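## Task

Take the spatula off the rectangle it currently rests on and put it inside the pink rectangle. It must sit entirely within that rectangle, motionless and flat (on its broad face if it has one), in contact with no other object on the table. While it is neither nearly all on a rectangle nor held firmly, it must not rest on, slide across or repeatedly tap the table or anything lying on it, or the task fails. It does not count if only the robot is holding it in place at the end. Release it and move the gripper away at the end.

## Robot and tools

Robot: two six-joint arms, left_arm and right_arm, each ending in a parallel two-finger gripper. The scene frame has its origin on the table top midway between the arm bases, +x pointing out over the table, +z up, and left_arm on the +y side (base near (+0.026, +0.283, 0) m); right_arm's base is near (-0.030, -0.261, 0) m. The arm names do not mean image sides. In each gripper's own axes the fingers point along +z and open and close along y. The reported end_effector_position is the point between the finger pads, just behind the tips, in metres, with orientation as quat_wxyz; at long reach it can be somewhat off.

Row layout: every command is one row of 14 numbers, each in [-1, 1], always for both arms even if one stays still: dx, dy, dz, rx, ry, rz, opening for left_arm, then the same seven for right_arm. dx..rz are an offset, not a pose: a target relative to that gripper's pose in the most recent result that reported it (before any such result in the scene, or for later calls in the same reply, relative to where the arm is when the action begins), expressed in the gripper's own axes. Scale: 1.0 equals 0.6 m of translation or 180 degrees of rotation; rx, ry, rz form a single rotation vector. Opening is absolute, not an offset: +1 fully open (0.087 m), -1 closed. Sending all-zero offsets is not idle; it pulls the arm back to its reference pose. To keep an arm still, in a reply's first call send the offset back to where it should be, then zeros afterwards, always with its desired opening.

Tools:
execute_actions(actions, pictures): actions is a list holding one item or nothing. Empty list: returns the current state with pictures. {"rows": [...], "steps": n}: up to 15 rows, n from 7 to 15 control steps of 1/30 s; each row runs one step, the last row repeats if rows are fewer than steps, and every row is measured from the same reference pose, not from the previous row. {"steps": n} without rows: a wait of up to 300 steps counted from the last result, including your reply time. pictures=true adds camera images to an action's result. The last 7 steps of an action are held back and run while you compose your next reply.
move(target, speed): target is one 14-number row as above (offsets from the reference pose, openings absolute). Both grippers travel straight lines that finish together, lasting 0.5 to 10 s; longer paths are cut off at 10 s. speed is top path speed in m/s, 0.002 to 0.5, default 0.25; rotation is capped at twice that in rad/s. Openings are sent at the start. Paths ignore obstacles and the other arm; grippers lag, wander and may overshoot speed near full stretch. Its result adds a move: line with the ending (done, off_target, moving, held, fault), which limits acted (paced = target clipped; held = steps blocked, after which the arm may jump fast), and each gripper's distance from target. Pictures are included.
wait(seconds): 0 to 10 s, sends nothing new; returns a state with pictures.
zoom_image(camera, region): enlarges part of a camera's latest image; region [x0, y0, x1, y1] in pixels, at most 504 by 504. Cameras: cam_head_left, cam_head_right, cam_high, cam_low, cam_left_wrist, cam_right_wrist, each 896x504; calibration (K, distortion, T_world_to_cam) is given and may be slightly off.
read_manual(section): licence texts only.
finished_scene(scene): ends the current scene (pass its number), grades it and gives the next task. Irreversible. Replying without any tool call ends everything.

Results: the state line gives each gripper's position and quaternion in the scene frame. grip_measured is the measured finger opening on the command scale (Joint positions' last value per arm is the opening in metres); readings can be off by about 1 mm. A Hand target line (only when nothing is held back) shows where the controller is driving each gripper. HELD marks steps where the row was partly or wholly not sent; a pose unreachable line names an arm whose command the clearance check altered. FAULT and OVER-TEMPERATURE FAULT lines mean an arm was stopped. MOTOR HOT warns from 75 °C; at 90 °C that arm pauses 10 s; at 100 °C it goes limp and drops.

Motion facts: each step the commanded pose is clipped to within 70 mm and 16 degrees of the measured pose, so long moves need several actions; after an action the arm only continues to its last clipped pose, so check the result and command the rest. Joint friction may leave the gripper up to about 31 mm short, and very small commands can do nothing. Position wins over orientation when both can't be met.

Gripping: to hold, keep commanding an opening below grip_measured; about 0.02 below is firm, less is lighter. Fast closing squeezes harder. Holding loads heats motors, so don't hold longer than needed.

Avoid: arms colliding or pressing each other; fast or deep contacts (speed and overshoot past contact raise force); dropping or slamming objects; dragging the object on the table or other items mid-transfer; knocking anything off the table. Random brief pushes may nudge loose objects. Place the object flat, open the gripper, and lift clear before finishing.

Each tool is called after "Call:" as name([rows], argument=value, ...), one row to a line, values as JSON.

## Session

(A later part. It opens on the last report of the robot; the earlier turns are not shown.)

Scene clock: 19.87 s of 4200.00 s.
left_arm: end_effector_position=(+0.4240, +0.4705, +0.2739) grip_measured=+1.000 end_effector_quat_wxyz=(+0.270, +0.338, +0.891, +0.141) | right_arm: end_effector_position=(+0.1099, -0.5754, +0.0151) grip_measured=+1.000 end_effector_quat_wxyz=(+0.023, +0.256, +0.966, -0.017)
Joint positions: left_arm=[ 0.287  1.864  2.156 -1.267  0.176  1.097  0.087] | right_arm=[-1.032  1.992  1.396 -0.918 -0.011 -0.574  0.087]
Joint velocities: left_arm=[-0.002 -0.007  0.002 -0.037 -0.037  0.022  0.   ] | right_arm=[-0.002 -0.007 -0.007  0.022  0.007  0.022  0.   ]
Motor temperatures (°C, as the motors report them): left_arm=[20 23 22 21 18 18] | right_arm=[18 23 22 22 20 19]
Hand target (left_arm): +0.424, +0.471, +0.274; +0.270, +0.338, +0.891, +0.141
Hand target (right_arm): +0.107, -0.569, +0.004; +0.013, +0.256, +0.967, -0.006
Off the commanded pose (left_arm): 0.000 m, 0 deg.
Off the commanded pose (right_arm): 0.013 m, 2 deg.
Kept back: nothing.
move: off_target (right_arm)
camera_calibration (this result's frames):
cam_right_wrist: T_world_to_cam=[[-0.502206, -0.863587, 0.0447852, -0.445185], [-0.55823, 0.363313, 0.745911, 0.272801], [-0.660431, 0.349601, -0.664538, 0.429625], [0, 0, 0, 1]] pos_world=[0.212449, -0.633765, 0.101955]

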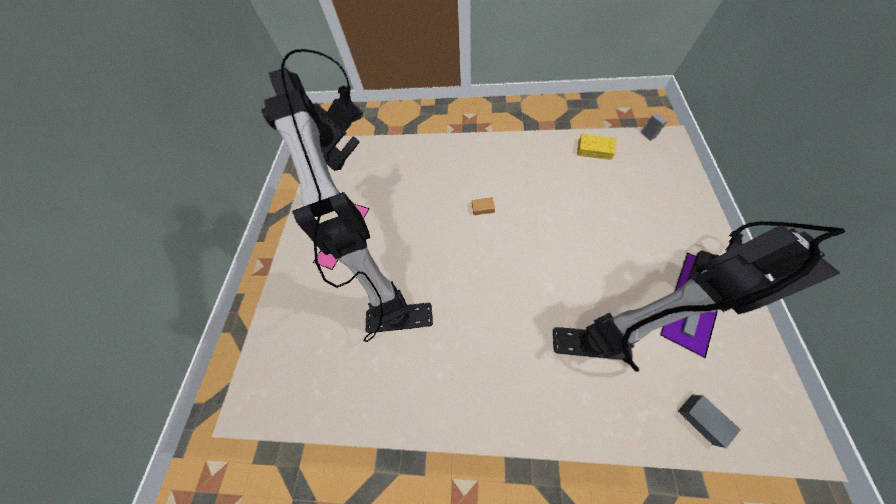

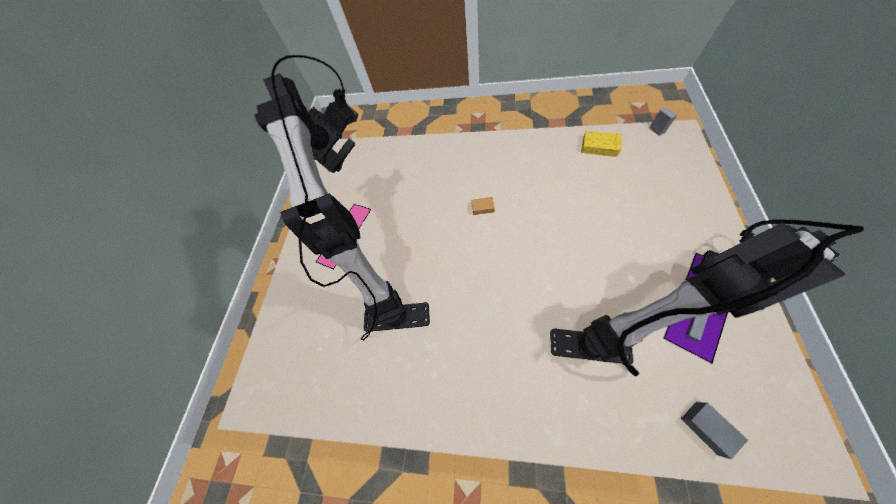

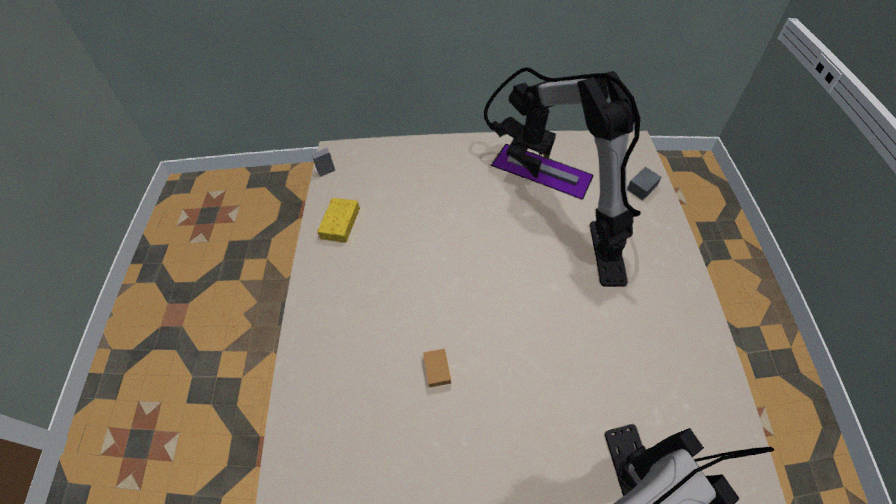

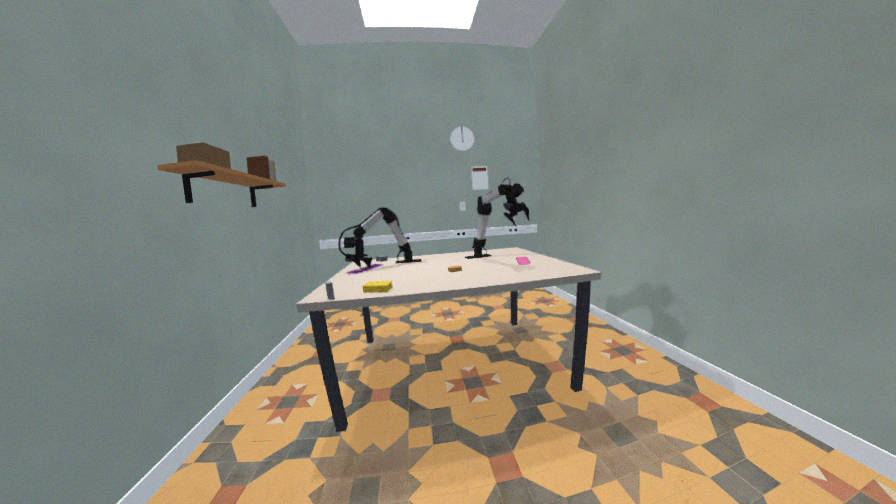

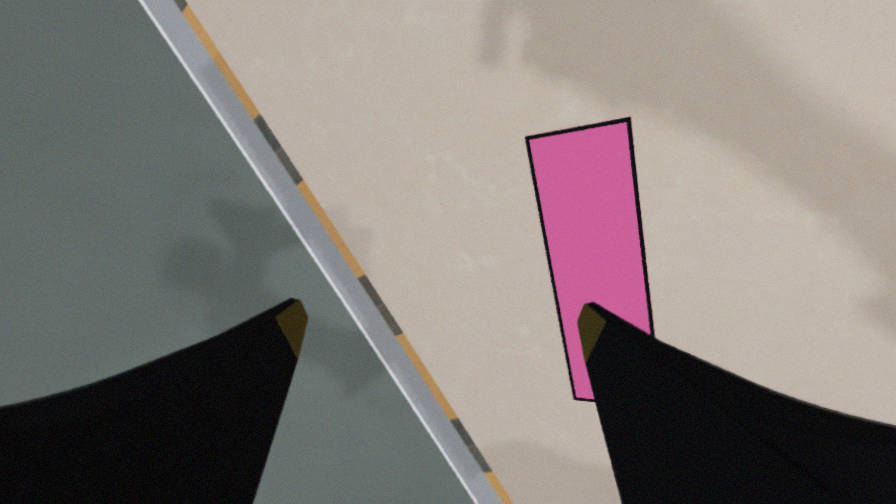

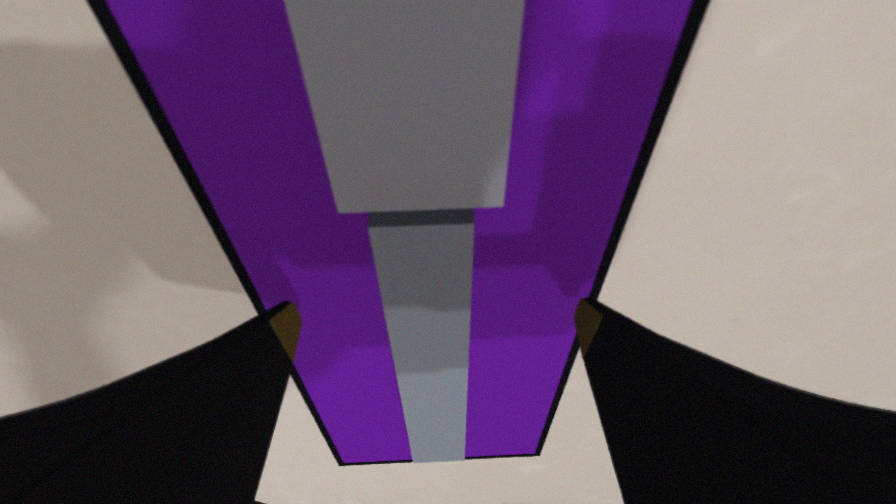

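Call:
move(target=[0, 0, 0, 0, 0, 0, 1, 0.0117, 0.0083, -0.0592, -0.0067, 0.0169, 0, 1], speed=0.1)

Scene clock: 21.97 s of 4200.00 s.
left_arm: end_effector_position=(+0.4240, +0.4705, +0.2739) grip_measured=+1.000 end_effector_quat_wxyz=(+0.270, +0.338, +0.891, +0.141) | right_arm: end_effector_position=(+0.1032, -0.5625, +0.0407) grip_measured=+1.000 end_effector_quat_wxyz=(-0.003, +0.256, +0.967, +0.012)
Joint positions: left_arm=[ 0.287  1.864  2.156 -1.267  0.176  1.097  0.087] | right_arm=[-1.032  1.983  1.479 -1.089 -0.011 -0.574  0.087]
Joint velocities: left_arm=[-0.002  0.002  0.017  0.037  0.007 -0.007  0.   ] | right_arm=[-0.027 -0.002  0.002 -0.007  0.066  0.095  0.   ]
Motor temperatures (°C, as the motors report them): left_arm=[20 24 23 21 18 18] | right_arm=[18 24 22 22 20 19]
Hand target (left_arm): +0.424, +0.471, +0.274; +0.270, +0.338, +0.891, +0.141
Hand target (right_arm): +0.105, -0.565, +0.050; -0.000, +0.256, +0.967, +0.000
Off the commanded pose (left_arm): 0.000 m, 0 deg.
Off the commanded pose (right_arm): 0.010 m, 1 deg.
Kept back: nothing.
move: done
camera_calibration (this result's frames):
cam_right_wrist: T_world_to_cam=[[-0.501349, -0.86524, 0.003023, -0.43786], [-0.530727, 0.310277, 0.788706, 0.210838], [-0.683358, 0.393813, -0.614763, 0.462929], [0, 0, 0, 1]] pos_world=[0.208723, -0.62658, 0.119626]

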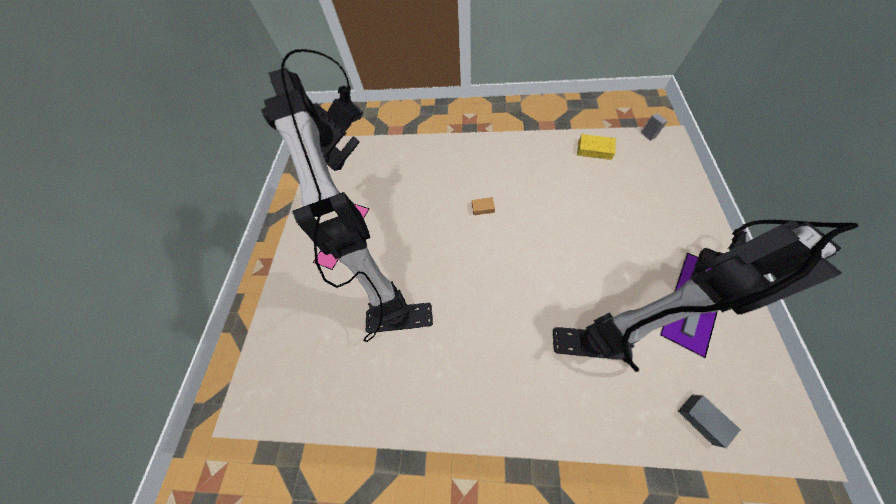

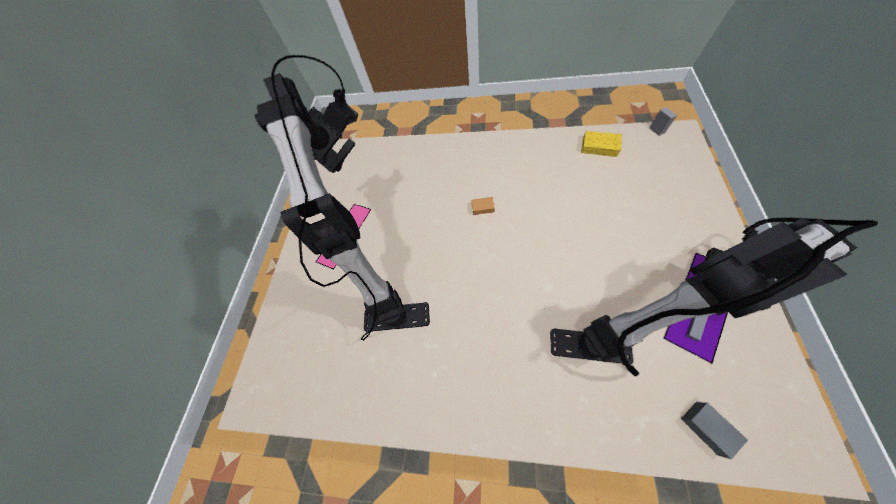

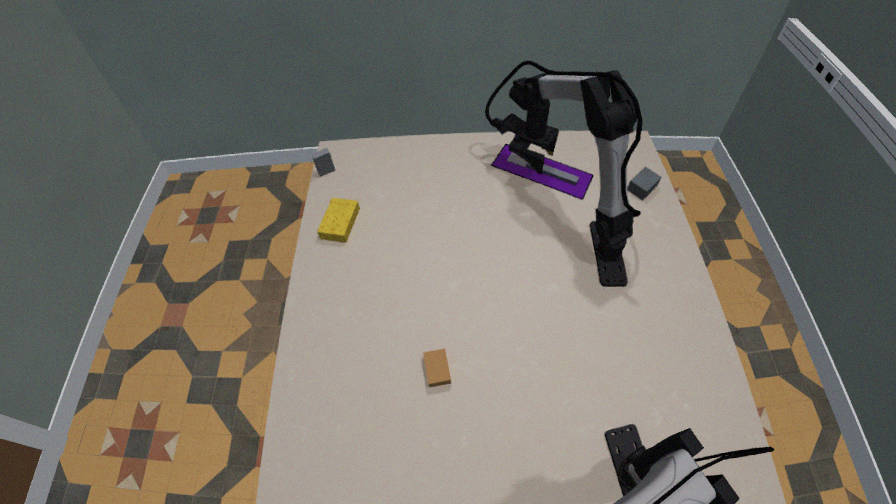

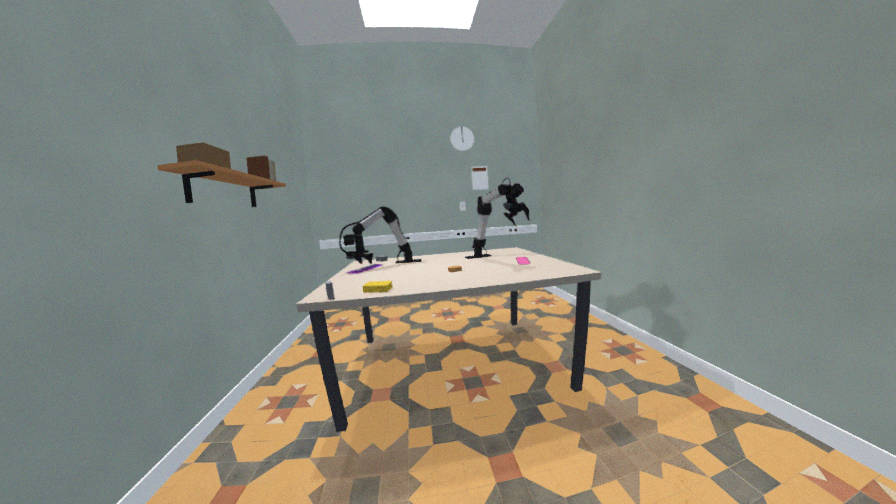

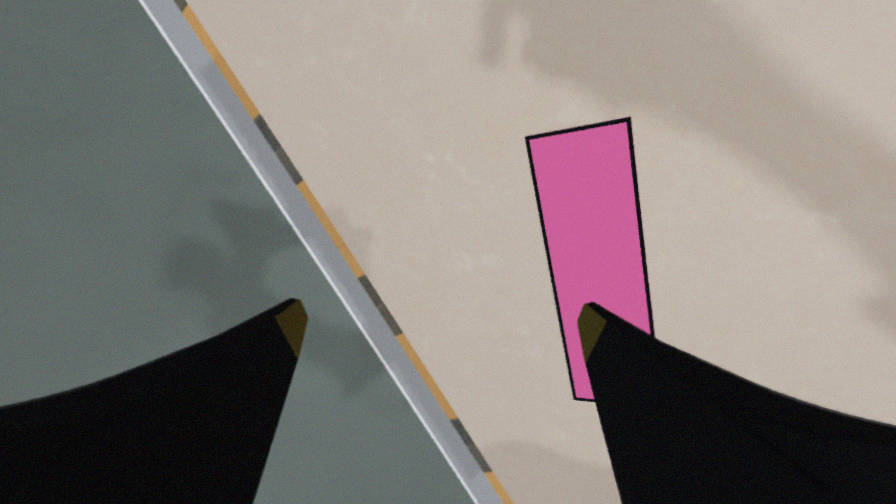

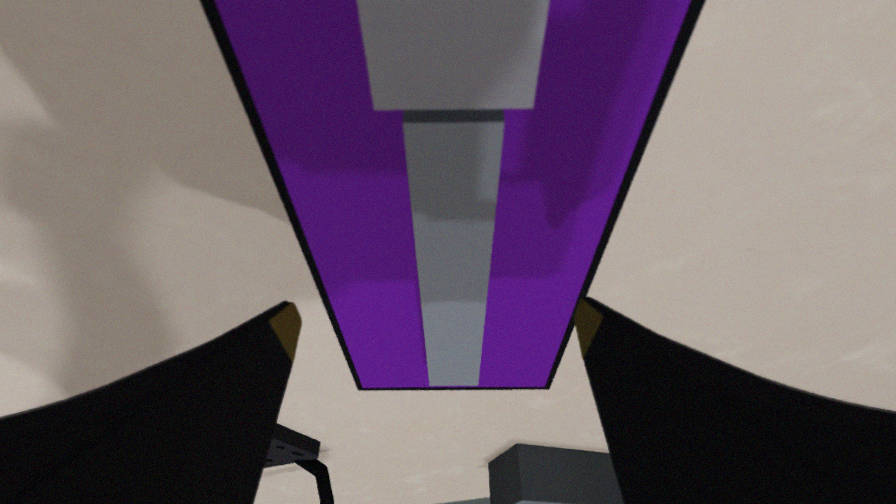

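Call:
move(target=[0, 0, 0, 0, 0, 0, 1, -0.004, -0.0044, 0.066, 0.0069, -0.0038, 0, 1], speed=0.08)

Scene clock: 23.77 s of 4200.00 s.
left_arm: end_effector_position=(+0.4240, +0.4705, +0.2739) grip_measured=+1.000 end_effector_quat_wxyz=(+0.270, +0.338, +0.891, +0.141) | right_arm: end_effector_position=(+0.1050, -0.5662, +0.0087) grip_measured=+1.000 end_effector_quat_wxyz=(+0.006, +0.256, +0.967, +0.001)
Joint positions: left_arm=[ 0.287  1.864  2.156 -1.267  0.176  1.097  0.087] | right_arm=[-1.032  2.009  1.388 -0.942 -0.01  -0.574  0.087]
Joint velocities: left_arm=[-0.007 -0.007 -0.017 -0.022  0.007  0.022  0.   ] | right_arm=[-0.012 -0.012 -0.027 -0.007 -0.022 -0.037  0.   ]
Motor temperatures (°C, as the motors report them): left_arm=[20 24 23 21 18 18] | right_arm=[18 24 22 22 20 19]
Hand target (left_arm): +0.424, +0.471, +0.274; +0.270, +0.338, +0.891, +0.141
Hand target (right_arm): +0.104, -0.565, +0.001; -0.001, +0.256, +0.967, +0.000
Off the commanded pose (left_arm): 0.000 m, 0 deg.
Off the commanded pose (right_arm): 0.008 m, 1 deg.
Kept back: nothing.
move: done
camera_calibration (this result's frames):
cam_right_wrist: T_world_to_cam=[[-0.501493, -0.86495, 0.0191237, -0.440026], [-0.541024, 0.330778, 0.773226, 0.251044], [-0.675128, 0.377421, -0.633842, 0.436027], [0, 0, 0, 1]] pos_world=[0.209525, -0.628206, 0.0906733]

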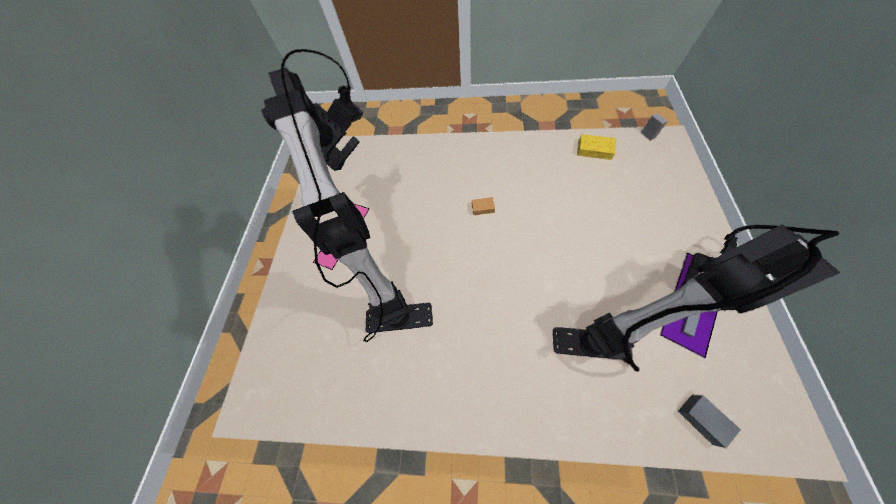

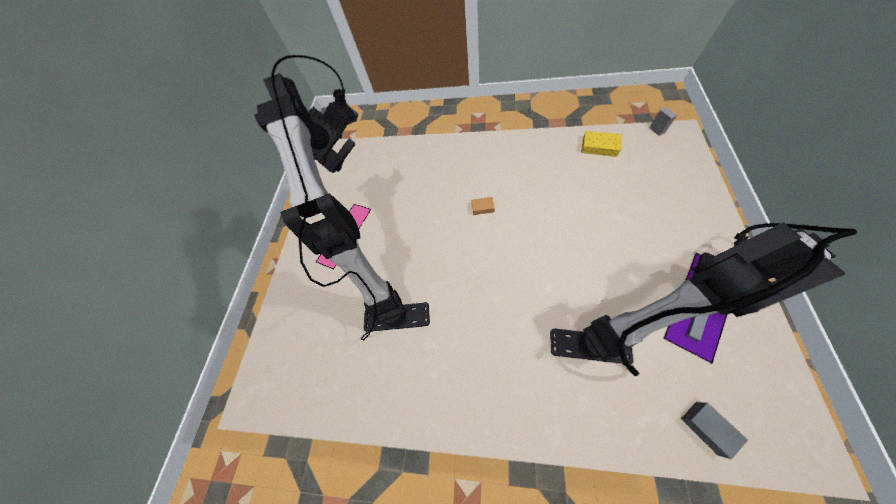

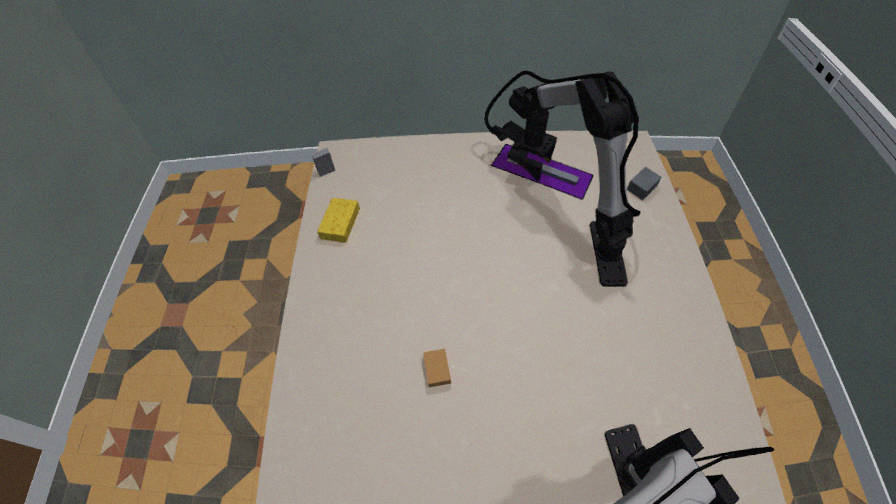

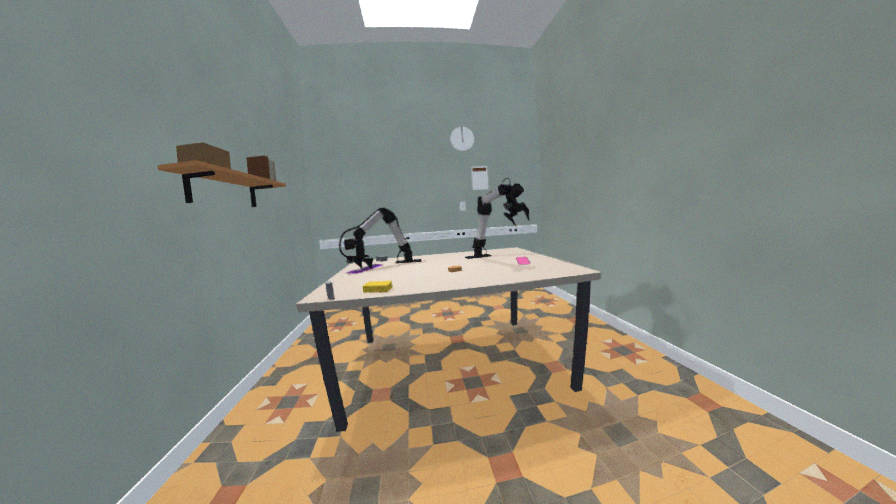

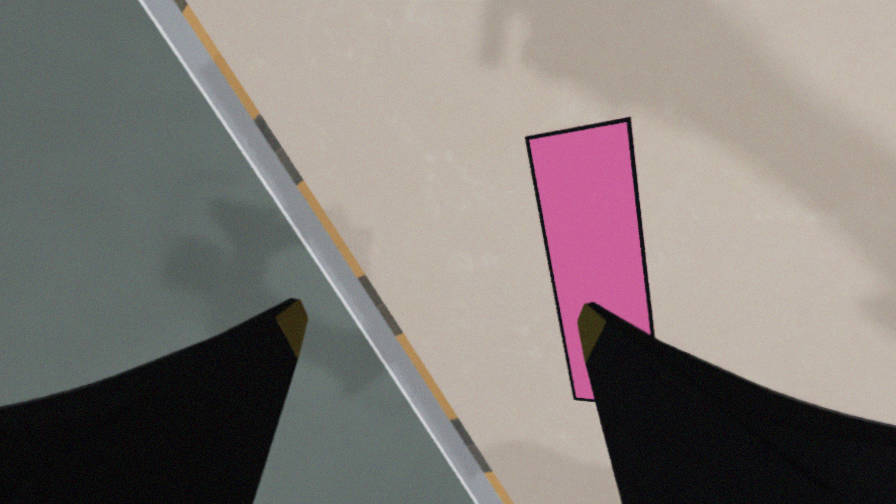

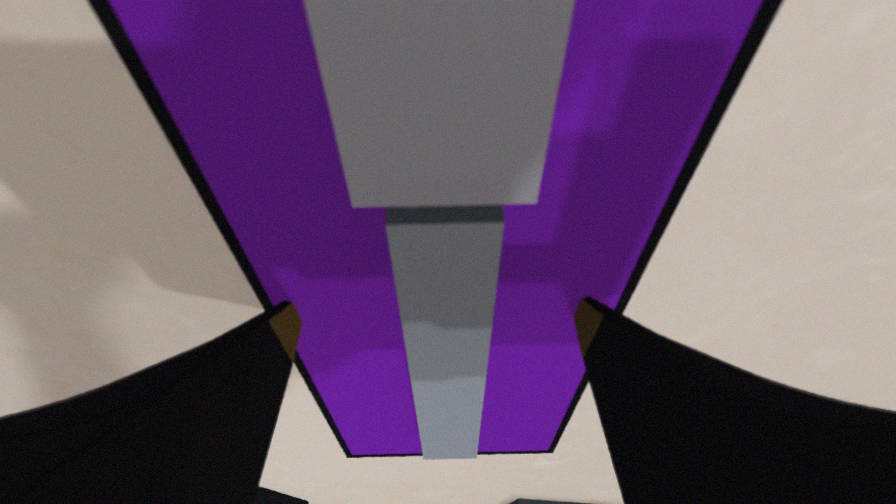

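Call:
move(target=[0, 0, 0, 0, 0, 0, 1, 0, 0, 0, 0, 0, 0, -0.45], speed=0.05)

Scene clock: 24.70 s of 4200.00 s.
left_arm: end_effector_position=(+0.4240, +0.4705, +0.2739) grip_measured=+1.000 end_effector_quat_wxyz=(+0.270, +0.338, +0.891, +0.141) | right_arm: end_effector_position=(+0.1050, -0.5662, +0.0087) grip_measured=-0.415 end_effector_quat_wxyz=(+0.006, +0.256, +0.967, +0.001)
Joint positions: left_arm=[ 0.287  1.864  2.156 -1.267  0.176  1.097  0.087] | right_arm=[-1.032  2.009  1.388 -0.942 -0.01  -0.574  0.026]
Joint velocities: left_arm=[ 0.012 -0.022  0.007 -0.022  0.081 -0.051  0.   ] | right_arm=[-0.012 -0.007  0.007 -0.051 -0.051 -0.051  0.   ]
Motor temperatures (°C, as the motors report them): left_arm=[20 24 23 21 18 18] | right_arm=[18 25 22 22 20 19]
Hand target (left_arm): +0.424, +0.471, +0.274; +0.270, +0.338, +0.891, +0.141
Hand target (right_arm): +0.105, -0.566, +0.009; +0.006, +0.256, +0.967, +0.001
Off the commanded pose (left_arm): 0.000 m, 0 deg.
Off the commanded pose (right_arm): 0.000 m, 0 deg.
Kept back: nothing.
move: done
camera_calibration (this result's frames):
cam_right_wrist: T_world_to_cam=[[-0.50149, -0.864957, 0.0189189, -0.439977], [-0.540889, 0.330517, 0.773433, 0.250819], [-0.675239, 0.377635, -0.633596, 0.436105], [0, 0, 0, 1]] pos_world=[0.209496, -0.628149, 0.0906466]

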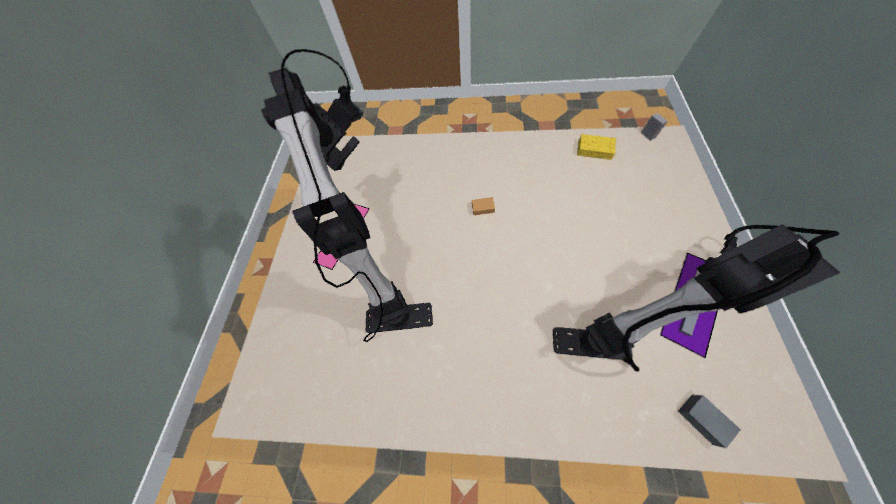

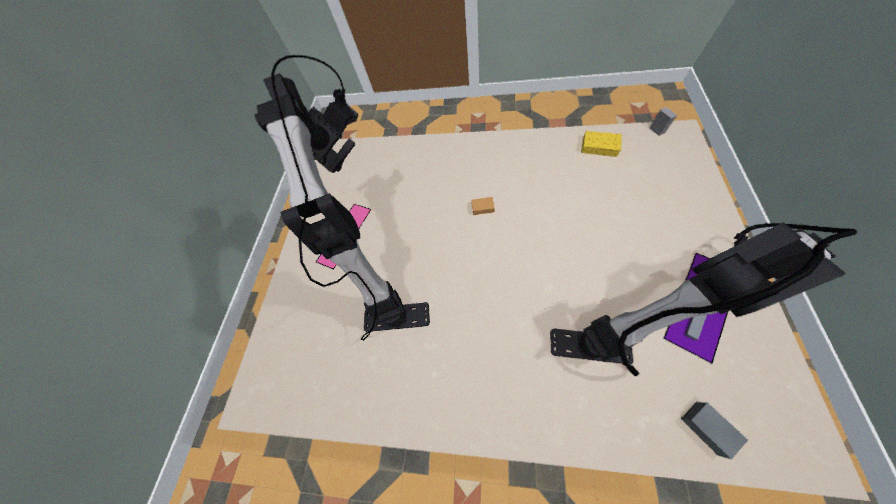

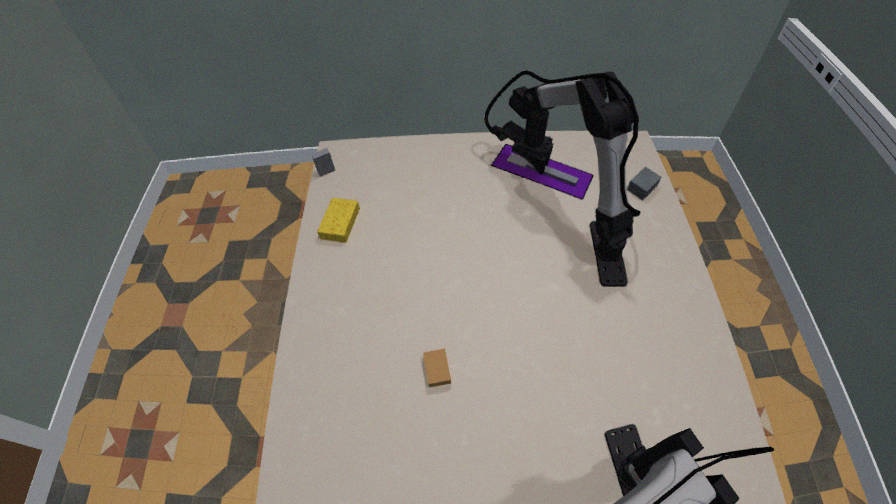

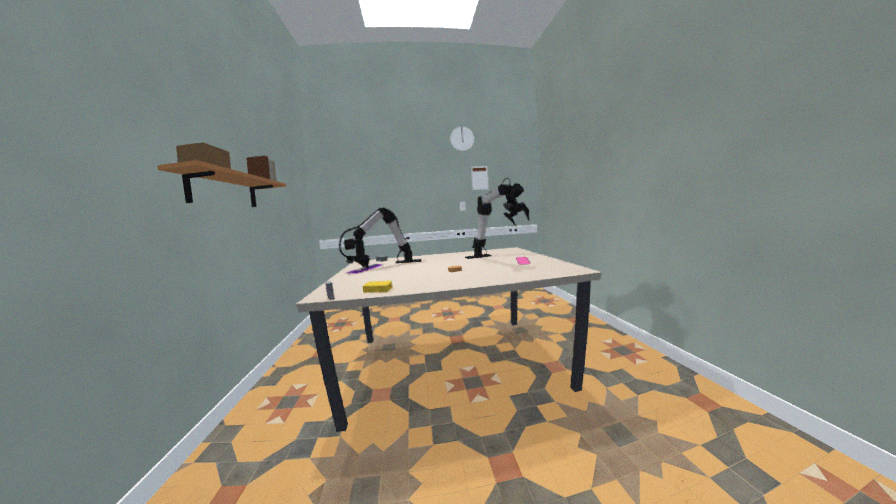

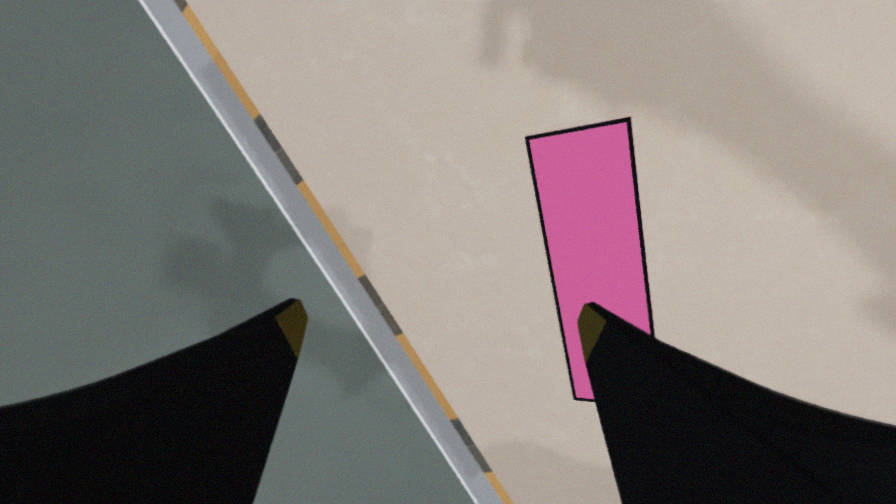

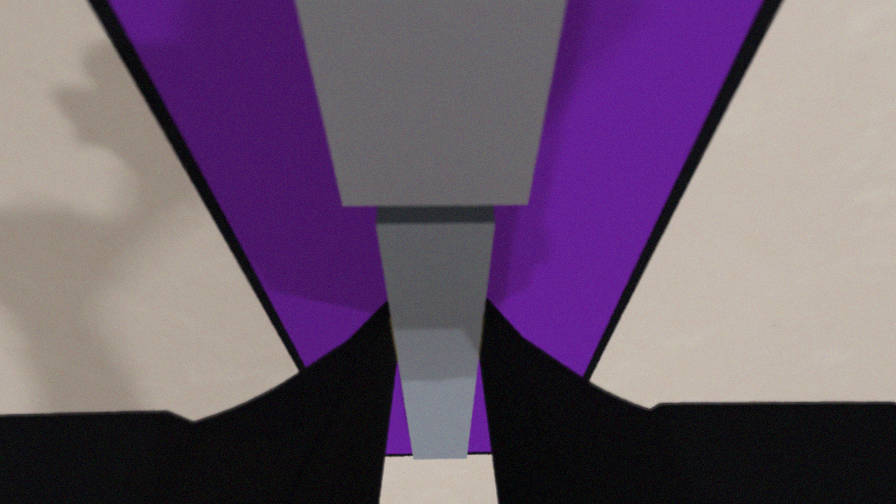

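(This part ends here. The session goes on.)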